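# Load the slotted block into the vise against stops

## Task

Move the block from the infeed plate into the vise so it sits flat on the two low parallel bars between the jaws, with its milled slot facing downward, its long side pressed against the fixed jaw (the jaw not mounted on the air cylinder's rod), and one end pressed against the work stop (the short rod between the jaws). Setting the block in the V-block to regrip is allowed. Then release it and withdraw so both arms end up in open air, not touching anything.

## Robot and tools

ROBOT. Two FANUC CRX arms, left_arm and right_arm, each ending in a Robotiq 2-finger gripper that opens to 140 mm. Base of left_arm: (+0.064, +0.318, 0) m, quat_wxyz (+0.995, 0, 0, -0.096). Base of right_arm: (-0.058, -0.395, 0) m, quat_wxyz (+0.997, 0, 0, -0.078). The arm names do not refer to sides of any camera image.

FRAME. All poses use one scene frame. Its origin lies on the tabletop midway between the arms, +z is up, +x runs outward across the table, and left_arm sits on the +y side. In each gripper's own frame the fingers point along +z and close along y. end_effector_position is the spot between the pads when they are shut; closed fingertips extend about 33 mm past it, fully open ones about 9 mm. While closing, the tips move about 24 mm further out, so keep that much space above a surface. Reported hand positions can be slightly wrong, more so at long reach.

ROW FORMAT. Every command row has 20 numbers: left_arm x, y, z, qw, qx, qy, qz, then left_gripper position, force_limit, speed; then the same ten for right_arm/right_gripper. x, y, z are an absolute target for end_effector_position in metres and the quaternion (w first) an absolute target orientation, both in the scene frame. The three gripper numbers each lie in [-1, 1]. position: +1 fully open, about -0.8 pads touching, -1 closes until blocked. force_limit: about 14 N at -1, 60 N at 0, 107 N at +1. speed: about 30 mm/s at -1, 140 at 0, 250 at +1. Sending 0 is a real command, so to leave a gripper unchanged repeat its previous three numbers. To hold an arm still, resend the full pose from the last result before it stopped. To keep an orientation, reuse your own target quaternion rather than the slightly drifted reported one.

LIMITS ON TARGETS. A call is rejected outright (nothing sent) if any target lies over 0.6 m from that arm's last reported position along any axis of its gripper. Each control step, the commanded pose is trimmed to within 70 mm and 16 degrees of the measured pose; inverse kinematics favours position over orientation. After an action the arm only continues to its last trimmed pose, so read the result and send the rest. The elbow cannot fully straighten. Joint ranges (rad): waist and shoulder about ±3.49/±3.14, elbow -1.187 to 4.328, forearm roll ±3.316, wrist pitch ±3.140, wrist roll ±3.927.

TOOLS.
execute_actions: argument actions is a list holding zero or one item. Empty list: just report the state. {"rows": [...], "steps": n}: up to 15 rows, n up to 15 (default 15), each row used for one 1/30 s step, the final row reused if steps exceed rows. {"steps": n} alone: a wait of up to 300 steps counted from the previous result, reply time included. Optional pictures (boolean) toggles camera images.
move: target is one 20-number row; speed is the path's top speed in m/s, 0.002 to 0.5 (default 0.25), with rotation capped at twice that in rad/s. Each hand follows a straight line to its pose; both paths finish together and last 0.5 to 10 s (cut off at 10 s). Rotation takes the shorter way. Paths ignore obstacles and the other arm; hands lag, may wander and may exceed speed near full stretch. Gripper numbers are applied at the start. It ends when everything is at rest, or 5 s past path end.
wait: seconds, 0 to 10; sends nothing.
zoom_image: camera (cam_head_left, cam_head_right, cam_left_wrist, cam_right_wrist) and region [x0, y0, x1, y1] in pixels, top-left origin, at most 504 by 504. All images are 672x504; the head cameras are fixed, the wrist cameras ride on the hands.
read_manual: returns only licence texts.
finished_scene: scene number; ends and grades the scene permanently. Answering without any tool call ends the run.

RESULTS. The state line shows each hand's position and quaternion. object_status: 0 moving, 1 blocked while opening, 2 blocked while closing (a grip), 3 reached target or pads met. Close with -1 and confirm 2. To squeeze harder, raise force_limit and switch position between -1 and -0.98. position_measured is in counts: 3 open, 230 pads touching. "pose unreachable" means the clearance check altered or blocked that arm's command; HELD marks affected steps. A "Hand target" line gives the pose the controller is driving toward. The move line reports the ending (done, off_target, moving, held, fault), limits (paced = pose trimmed; held = some steps blocked, after which the arm may rush), and each hand's remaining distance.

CAUTIONS. The arms are stiff: commanding even slightly past a firm contact can trip a fault, and faster or deeper contact presses harder. A torque fault (load limits 144 N m for waist, shoulder, elbow; 36 N m for the three wrist joints, held weight included) or an outside force of 150 N freezes that arm for 10 s, yielding to contact, and drops the rest of the call. Holding loads heats motors; MOTOR HOT warns, OVER-TEMPERATURE FAULT brakes the arm. The simulation keeps running while you compose replies. Occasionally a held part gets tugged or a loose object nudged. Avoid dropping, slamming or shoving parts, letting the arms collide, and knocking anything off the table.

Each tool is called after "Request:" as name(argument=value, ...), one argument or row to a line, values as JSON.

## Session

Request:
execute_actions(
  actions=[],
)

Request:
zoom_image(
  camera="cam_head_left",
  region=[170,100,510,350],
)

Scene clock: 0.00 s of 6600.00 s.
left_arm: end_effector_position=(+0.6474, -0.2355, +0.3558) position_measured=3 object_status=3 end_effector_quat_wxyz=(+0.404, -0.215, +0.701, -0.547) | right_arm: end_effector_position=(+0.0960, -0.6652, +0.2496) position_measured=3 object_status=3 end_effector_quat_wxyz=(-0.026, -0.453, +0.891, +0.003)
Joint positions: left_arm=[-0.768  0.137 -0.074 -1.943 -0.347  1.651] | right_arm=[-0.413 -0.354 -0.282  0.042 -1.673 -0.057]
Joint velocities: left_arm=[-0.     0.001  0.    -0.     0.002 -0.   ] | right_arm=[-0.     0.    -0.001  0.    -0.     0.   ]
Hand target (left_arm): +0.647, -0.236, +0.356; +0.404, -0.215, +0.701, -0.547
Hand target (right_arm): +0.096, -0.665, +0.250; -0.026, -0.453, +0.891, +0.003

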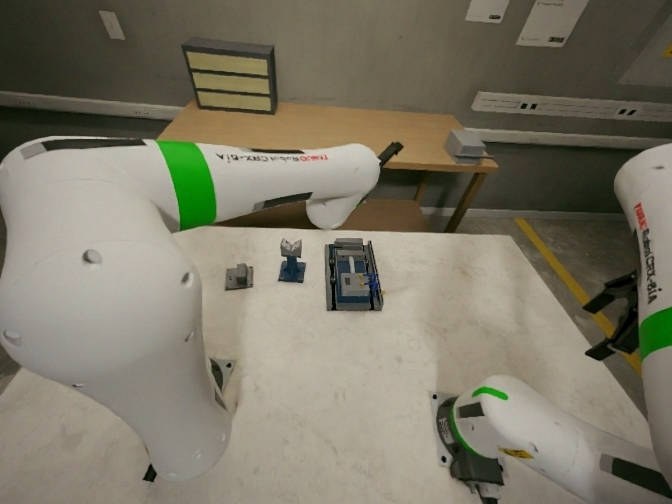

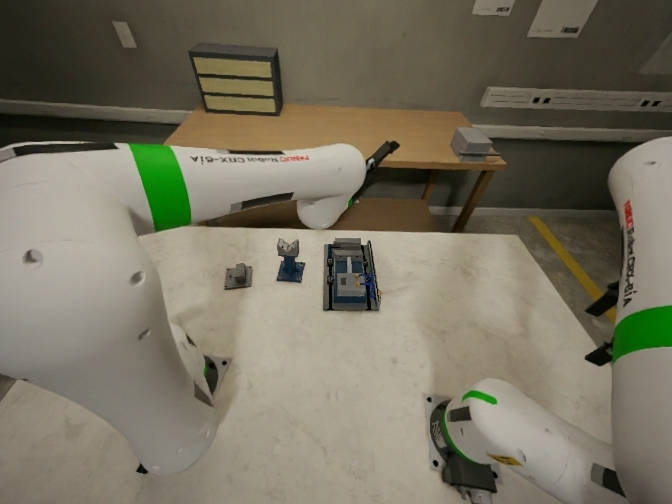

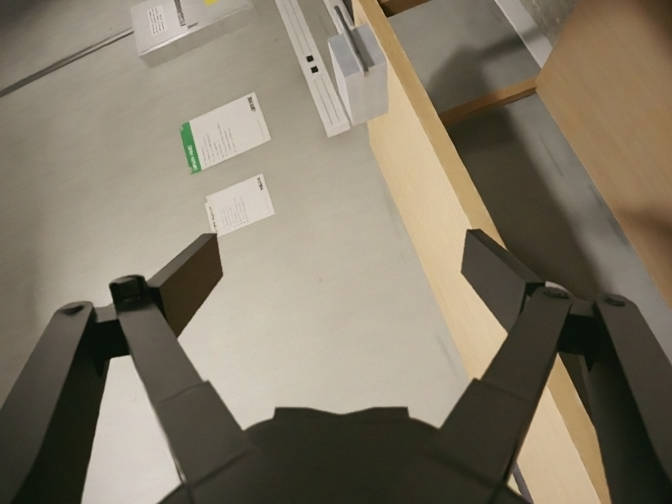

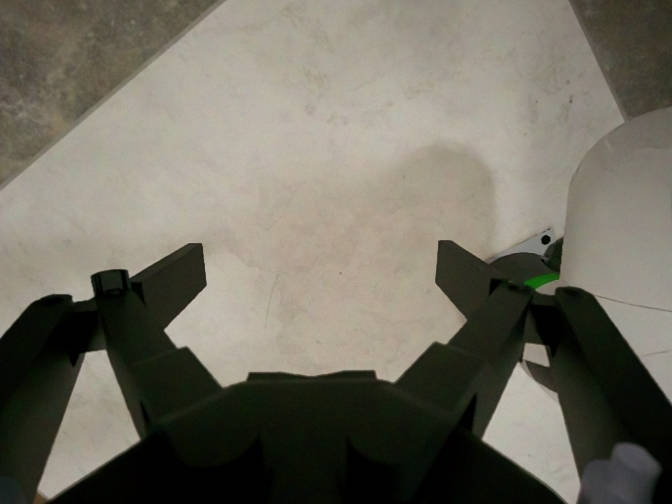

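Region (170, 100, 510, 350) of cam_head_left's 672x504 image, scaled by 1.482, with more detail than that image has; it fills the top 371 rows of this view, and the rest is white.

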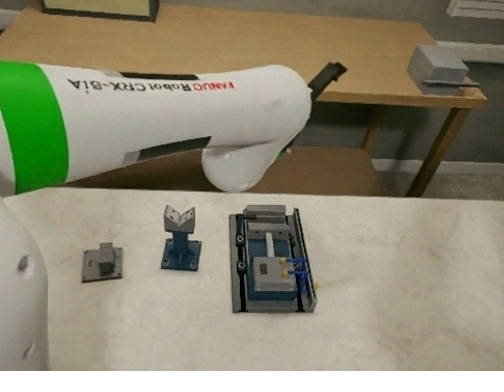

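Request:
move(
  target=[0.42,0.24,0.25,0,0,1,0,1,0,0,0.096,-0.665,0.25,-0.026,-0.453,0.891,0.003,1,0,0],
  speed=0.4,
)

Request:
zoom_image(
  camera="cam_left_wrist",
  region=[170,50,510,350],
)

Scene clock: 7.50 s of 6600.00 s.
left_arm: end_effector_position=(+0.4195, +0.2414, +0.2506) position_measured=3 object_status=3 end_effector_quat_wxyz=(-0.000, -0.003, +1.000, +0.002) | right_arm: end_effector_position=(+0.0960, -0.6650, +0.2500) position_measured=3 object_status=3 end_effector_quat_wxyz=(-0.026, -0.453, +0.891, +0.003)
Joint positions: left_arm=[-0.389 -0.22  -0.17  -3.144  1.623  2.157] | right_arm=[-0.413 -0.354 -0.282  0.042 -1.674 -0.057]
Joint velocities: left_arm=[-0.     0.002  0.001 -0.    -0.001 -0.   ] | right_arm=[-0.     0.     0.001 -0.001  0.    -0.   ]
Hand target (left_arm): +0.419, +0.241, +0.251; -0.000, -0.003, +1.000, +0.002
Hand target (right_arm): +0.096, -0.665, +0.250; -0.026, -0.453, +0.891, +0.003
Off the commanded pose (left_arm): 0.002 m, 0 deg.
Off the commanded pose (right_arm): 0.000 m, 0 deg.
After step 90, 2.00 s passed at rest.
move: done; limits=paced
camera_calibration (this result's frames):
cam_left_wrist: T_world_to_cam=[[0.021684, 0.999742, -0.00673432, -0.244446], [0.928474, -0.0176393, 0.370978, -0.474644], [0.370764, -0.0142969, -0.928617, 0.267908], [0, 0, 0, 1]] pos_world=[0.346665, 0.239841, 0.423221]
cam_right_wrist: T_world_to_cam=[[-0.804142, 0.592131, 0.0523111, 0.452252], [0.585816, 0.774471, 0.238778, 0.404962], [0.100874, 0.222656, -0.969664, 0.572074], [0, 0, 0, 1]] pos_world=[0.0687336, -0.708799, 0.434366]

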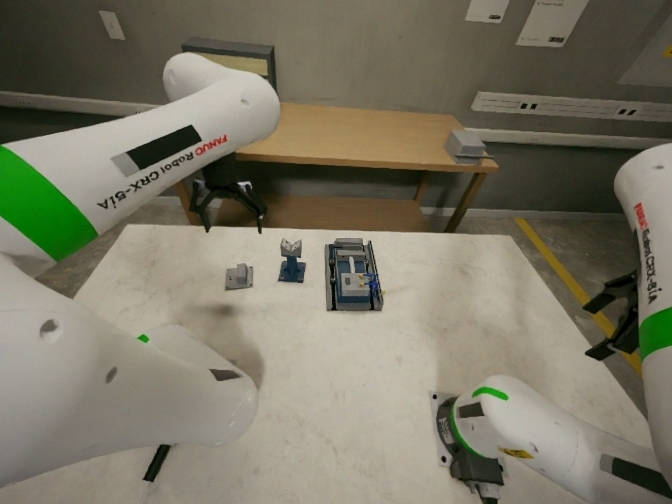

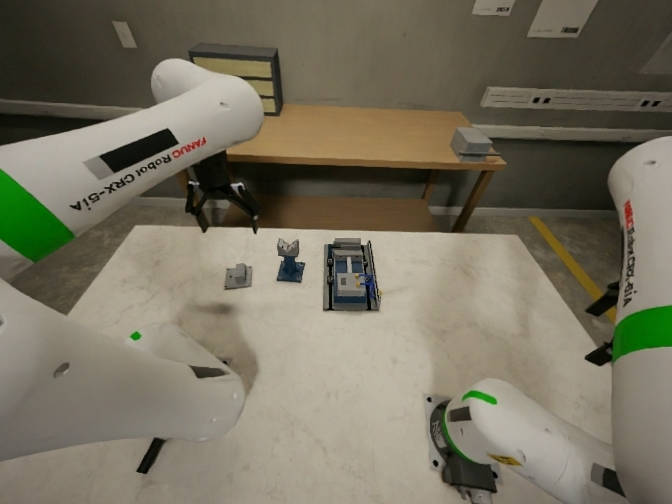

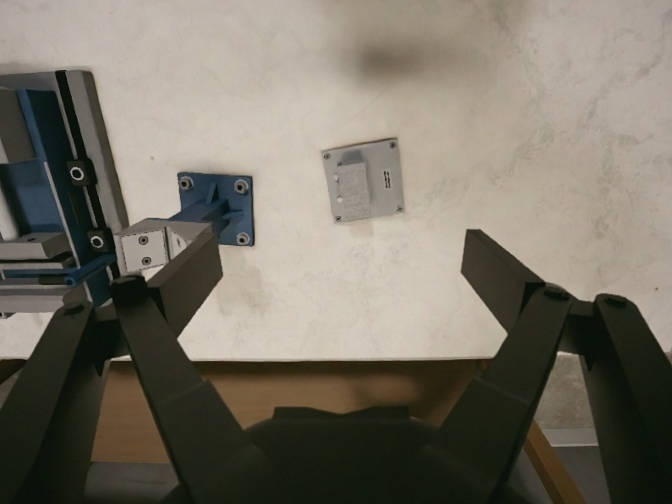

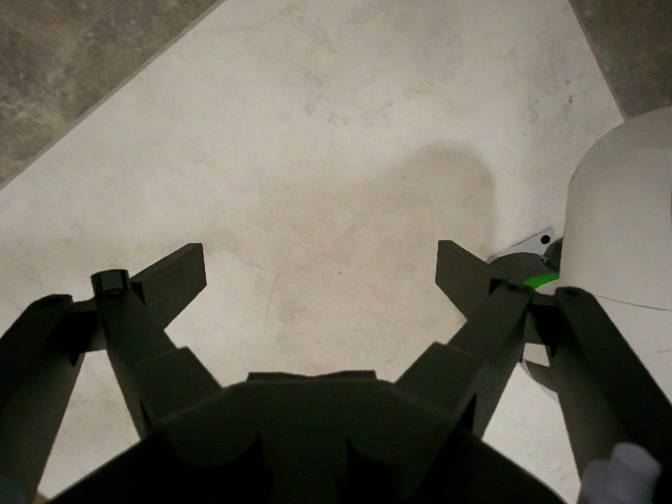

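Region (170, 50, 510, 350) of cam_left_wrist's 672x504 image, scaled by 1.482, with more detail than that image has; it fills the top 445 rows of this view, and the rest is white.

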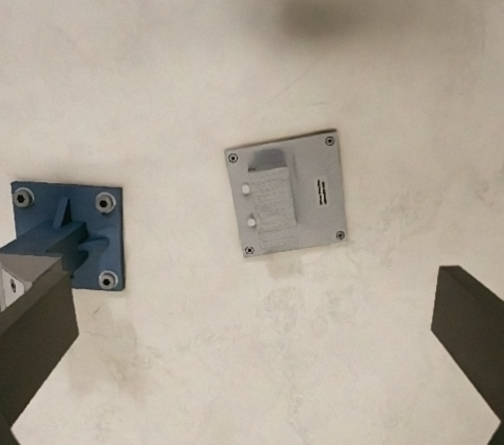

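Request:
zoom_image(
  camera="cam_left_wrist",
  region=[310,130,420,230],
)

Request:
zoom_image(
  camera="cam_head_right",
  region=[210,225,390,315],
)

Request:
move(
  target=[0.5,-0.04,0.27,0,0,1,0,1,0,0,0.096,-0.665,0.25,-0.026,-0.453,0.891,0.003,1,0,0],
  speed=0.4,
)

Region (310, 130, 420, 230) of cam_left_wrist's 672x504 image, scaled by 4.582, with more detail than that image has; it fills the top 458 rows of this view, and the rest is white.

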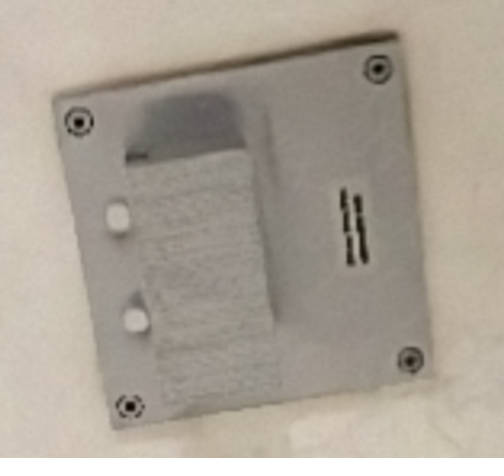

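Region (210, 225, 390, 315) of cam_head_right's 672x504 image, scaled by 2.800, with more detail than that image has.

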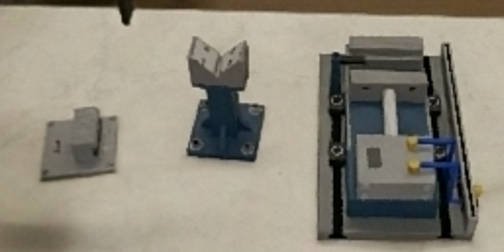

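Scene clock: 12.40 s of 6600.00 s.
left_arm: end_effector_position=(+0.5006, -0.0396, +0.2704) position_measured=3 object_status=3 end_effector_quat_wxyz=(+0.001, -0.000, +1.000, +0.000) | right_arm: end_effector_position=(+0.0960, -0.6650, +0.2500) position_measured=3 object_status=3 end_effector_quat_wxyz=(-0.026, -0.453, +0.891, +0.003)
Joint positions: left_arm=[-0.727  0.302  0.419 -3.143  1.688  2.491] | right_arm=[-0.413 -0.354 -0.282  0.042 -1.674 -0.057]
Joint velocities: left_arm=[ 0.     0.001  0.     0.     0.    -0.003] | right_arm=[ 0.001 -0.    -0.001  0.    -0.    -0.   ]
Hand target (left_arm): +0.501, -0.040, +0.270; +0.001, -0.000, +1.000, +0.000
Hand target (right_arm): +0.096, -0.665, +0.250; -0.026, -0.453, +0.891, +0.003
Off the commanded pose (left_arm): 0.001 m, 0 deg.
Off the commanded pose (right_arm): 0.000 m, 0 deg.
After step 90, 0.60 s passed at rest.
move: done
camera_calibration (this result's frames):
cam_left_wrist: T_world_to_cam=[[0.0269957, 0.999592, -0.00928792, 0.0328553], [0.927836, -0.0215979, 0.372364, -0.562496], [0.372011, -0.0186699, -0.92804, 0.251281], [0, 0, 0, 1]] pos_world=[0.427538, -0.0402992, 0.442958]
cam_right_wrist: T_world_to_cam=[[-0.804142, 0.592131, 0.0523103, 0.452252], [0.585815, 0.774471, 0.238778, 0.404962], [0.100875, 0.222655, -0.969664, 0.572075], [0, 0, 0, 1]] pos_world=[0.0687338, -0.708799, 0.434367]

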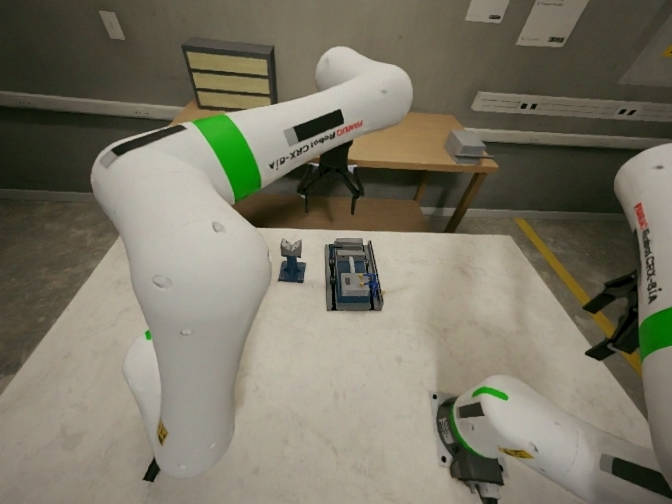

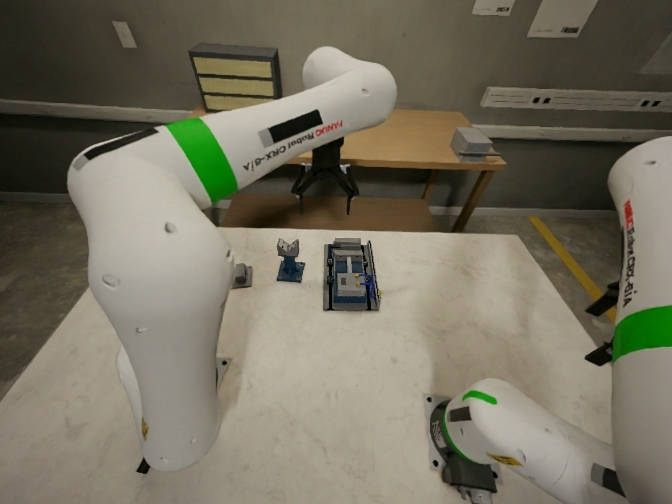

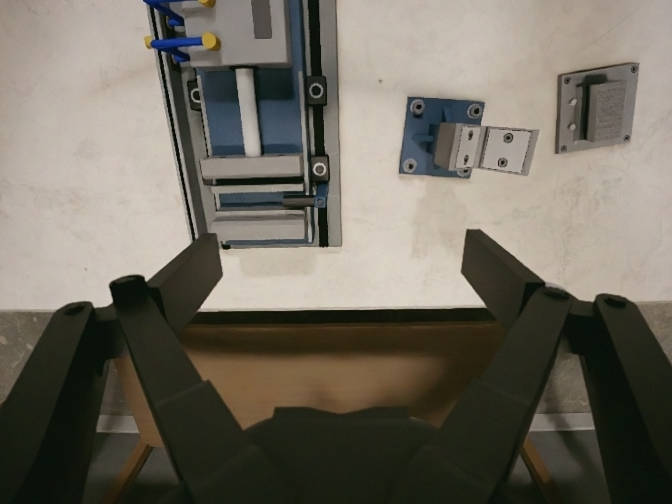

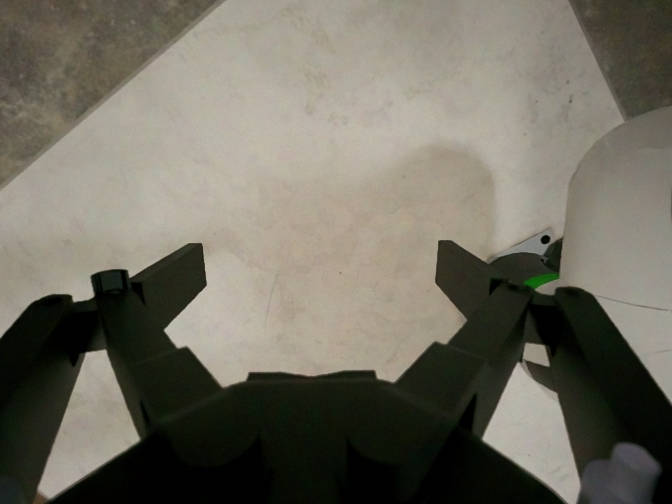

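Request:
move(
  target=[0.42,0.31,0.12,0.287,0.612,0.692,-0.254,0.4,0.5,0,0.096,-0.665,0.25,-0.026,-0.453,0.891,0.003,1,0,0],
  speed=0.4,
)

Request:
move(
  target=[0.424,0.2735,0.058,0.287,0.612,0.692,-0.254,0.4,0.5,0,0.096,-0.665,0.25,-0.026,-0.453,0.891,0.003,1,0,0],
  speed=0.08,
)

Scene clock: 39.90 s of 6600.00 s.
left_arm: end_effector_position=(+0.4185, +0.3075, +0.1199) position_measured=78 object_status=3 end_effector_quat_wxyz=(+0.287, +0.612, +0.691, -0.257) | right_arm: end_effector_position=(+0.0960, -0.6650, +0.2500) position_measured=3 object_status=3 end_effector_quat_wxyz=(-0.026, -0.453, +0.891, +0.003)
Joint positions: left_arm=[ 0.594  0.039 -0.293 -2.39   1.532 -0.427] | right_arm=[-0.413 -0.354 -0.282  0.042 -1.674 -0.057]
Joint velocities: left_arm=[ 0.001  0.001  0.     0.     0.    -0.   ] | right_arm=[-0.     0.     0.     0.001 -0.     0.   ]
Hand target (left_arm): +0.419, +0.307, +0.120; +0.287, +0.612, +0.691, -0.257
Hand target (right_arm): +0.096, -0.665, +0.250; -0.026, -0.453, +0.891, +0.003
Off the commanded pose (left_arm): 0.003 m, 0 deg.
Off the commanded pose (right_arm): 0.000 m, 0 deg.
After step 90, 21.73 s passed at rest.
move: done; limits=paced
camera_calibration (this result's frames):
cam_left_wrist: T_world_to_cam=[[0.995647, 0.0928996, 0.00755689, -0.441915], [0.0292216, -0.388112, 0.921149, 0.000180934], [0.0885073, -0.916918, -0.389137, 0.478876], [0, 0, 0, 1]] pos_world=[0.397601, 0.480214, 0.189521]
cam_right_wrist: T_world_to_cam=[[-0.804142, 0.592131, 0.0523102, 0.452252], [0.585816, 0.774471, 0.238778, 0.404962], [0.100875, 0.222655, -0.969664, 0.572075], [0, 0, 0, 1]] pos_world=[0.0687338, -0.708799, 0.434367]

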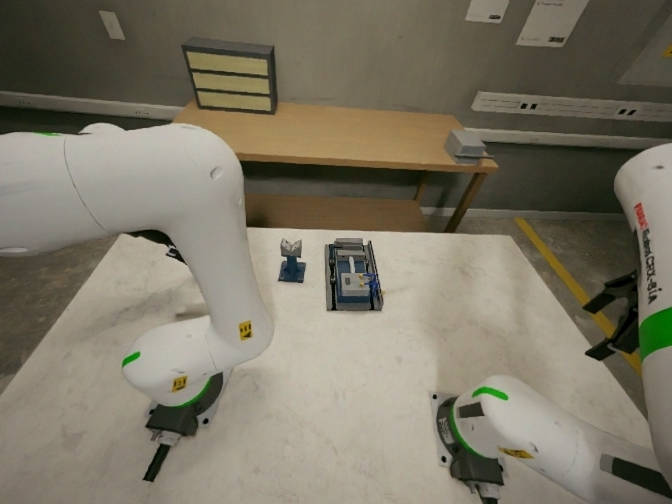

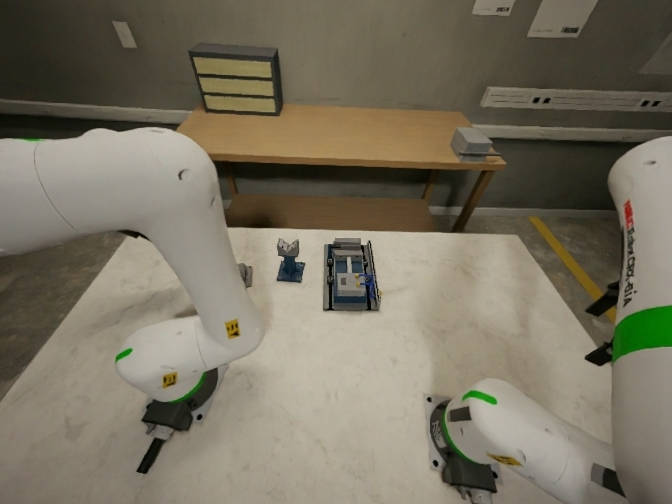

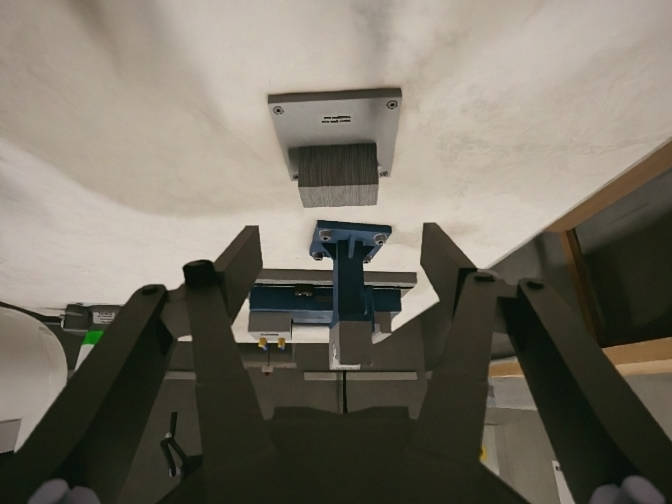

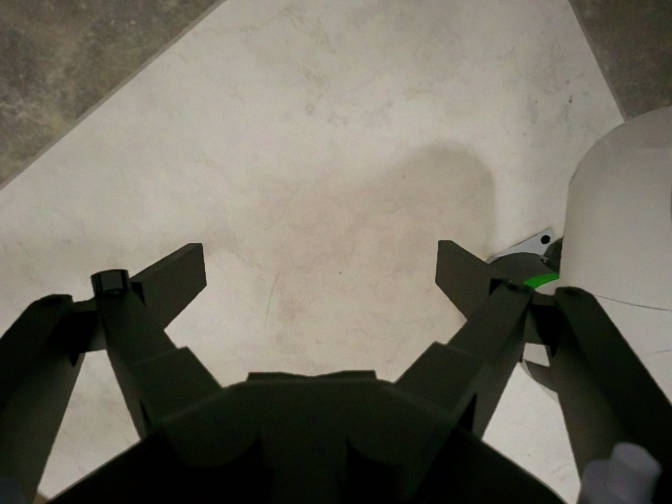

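Scene clock: 41.10 s of 6600.00 s.
left_arm: end_effector_position=(+0.4239, +0.2735, +0.0581) position_measured=78 object_status=3 end_effector_quat_wxyz=(+0.287, +0.612, +0.692, -0.254) | right_arm: end_effector_position=(+0.0960, -0.6650, +0.2500) position_measured=3 object_status=3 end_effector_quat_wxyz=(-0.026, -0.453, +0.891, +0.003)
Joint positions: left_arm=[ 0.513  0.099 -0.389 -2.353  1.362 -0.484] | right_arm=[-0.413 -0.354 -0.282  0.042 -1.674 -0.057]
Joint velocities: left_arm=[-0.     0.     0.    -0.     0.003  0.   ] | right_arm=[ 0.     0.001 -0.    -0.001  0.001  0.   ]
Hand target (left_arm): +0.424, +0.274, +0.058; +0.287, +0.612, +0.692, -0.254
Hand target (right_arm): +0.096, -0.665, +0.250; -0.026, -0.453, +0.891, +0.003
Off the commanded pose (left_arm): 0.000 m, 0 deg.
Off the commanded pose (right_arm): 0.000 m, 0 deg.
move: done
camera_calibration (this result's frames):
cam_left_wrist: T_world_to_cam=[[0.995316, 0.0959119, 0.0121285, -0.444624], [0.0266255, -0.392559, 0.919342, 0.0462182], [0.0929369, -0.914712, -0.393274, 0.420978], [0, 0, 0, 1]] pos_world=[0.402187, 0.445862, 0.128462]
cam_right_wrist: T_world_to_cam=[[-0.804142, 0.592131, 0.05231, 0.452252], [0.585816, 0.774471, 0.238778, 0.404962], [0.100875, 0.222655, -0.969664, 0.572075], [0, 0, 0, 1]] pos_world=[0.0687338, -0.708799, 0.434367]

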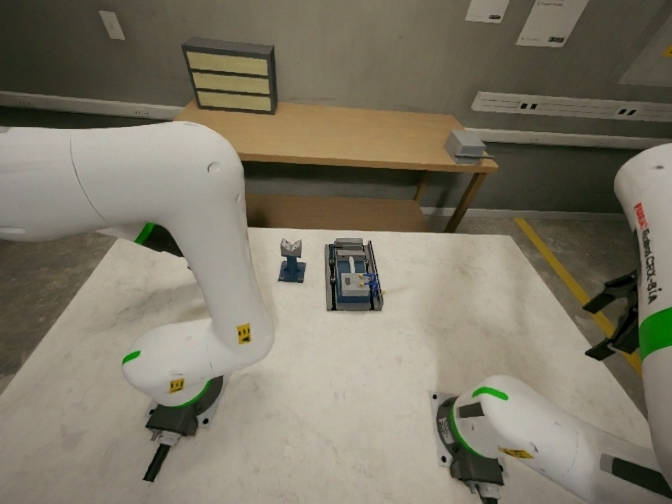

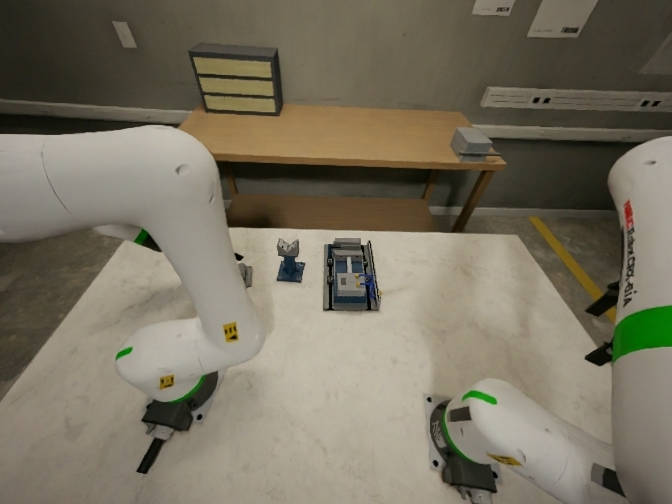

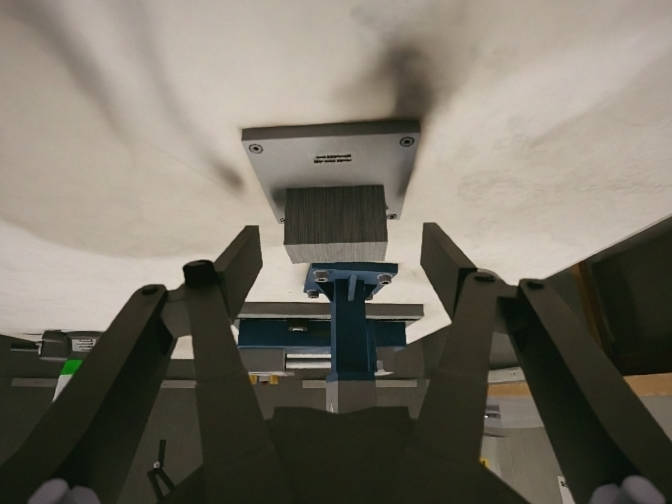

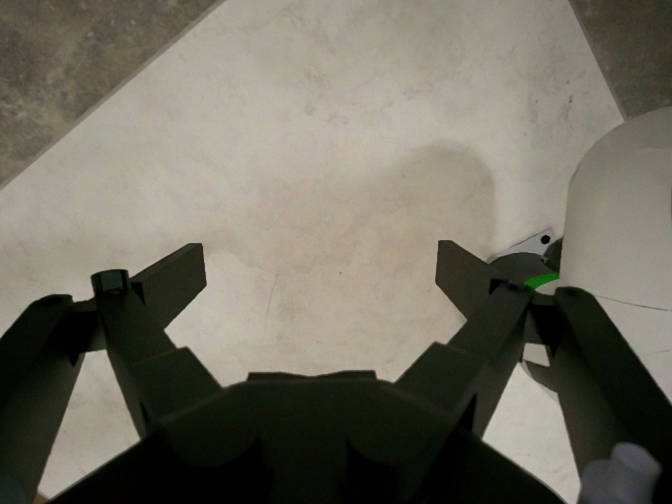

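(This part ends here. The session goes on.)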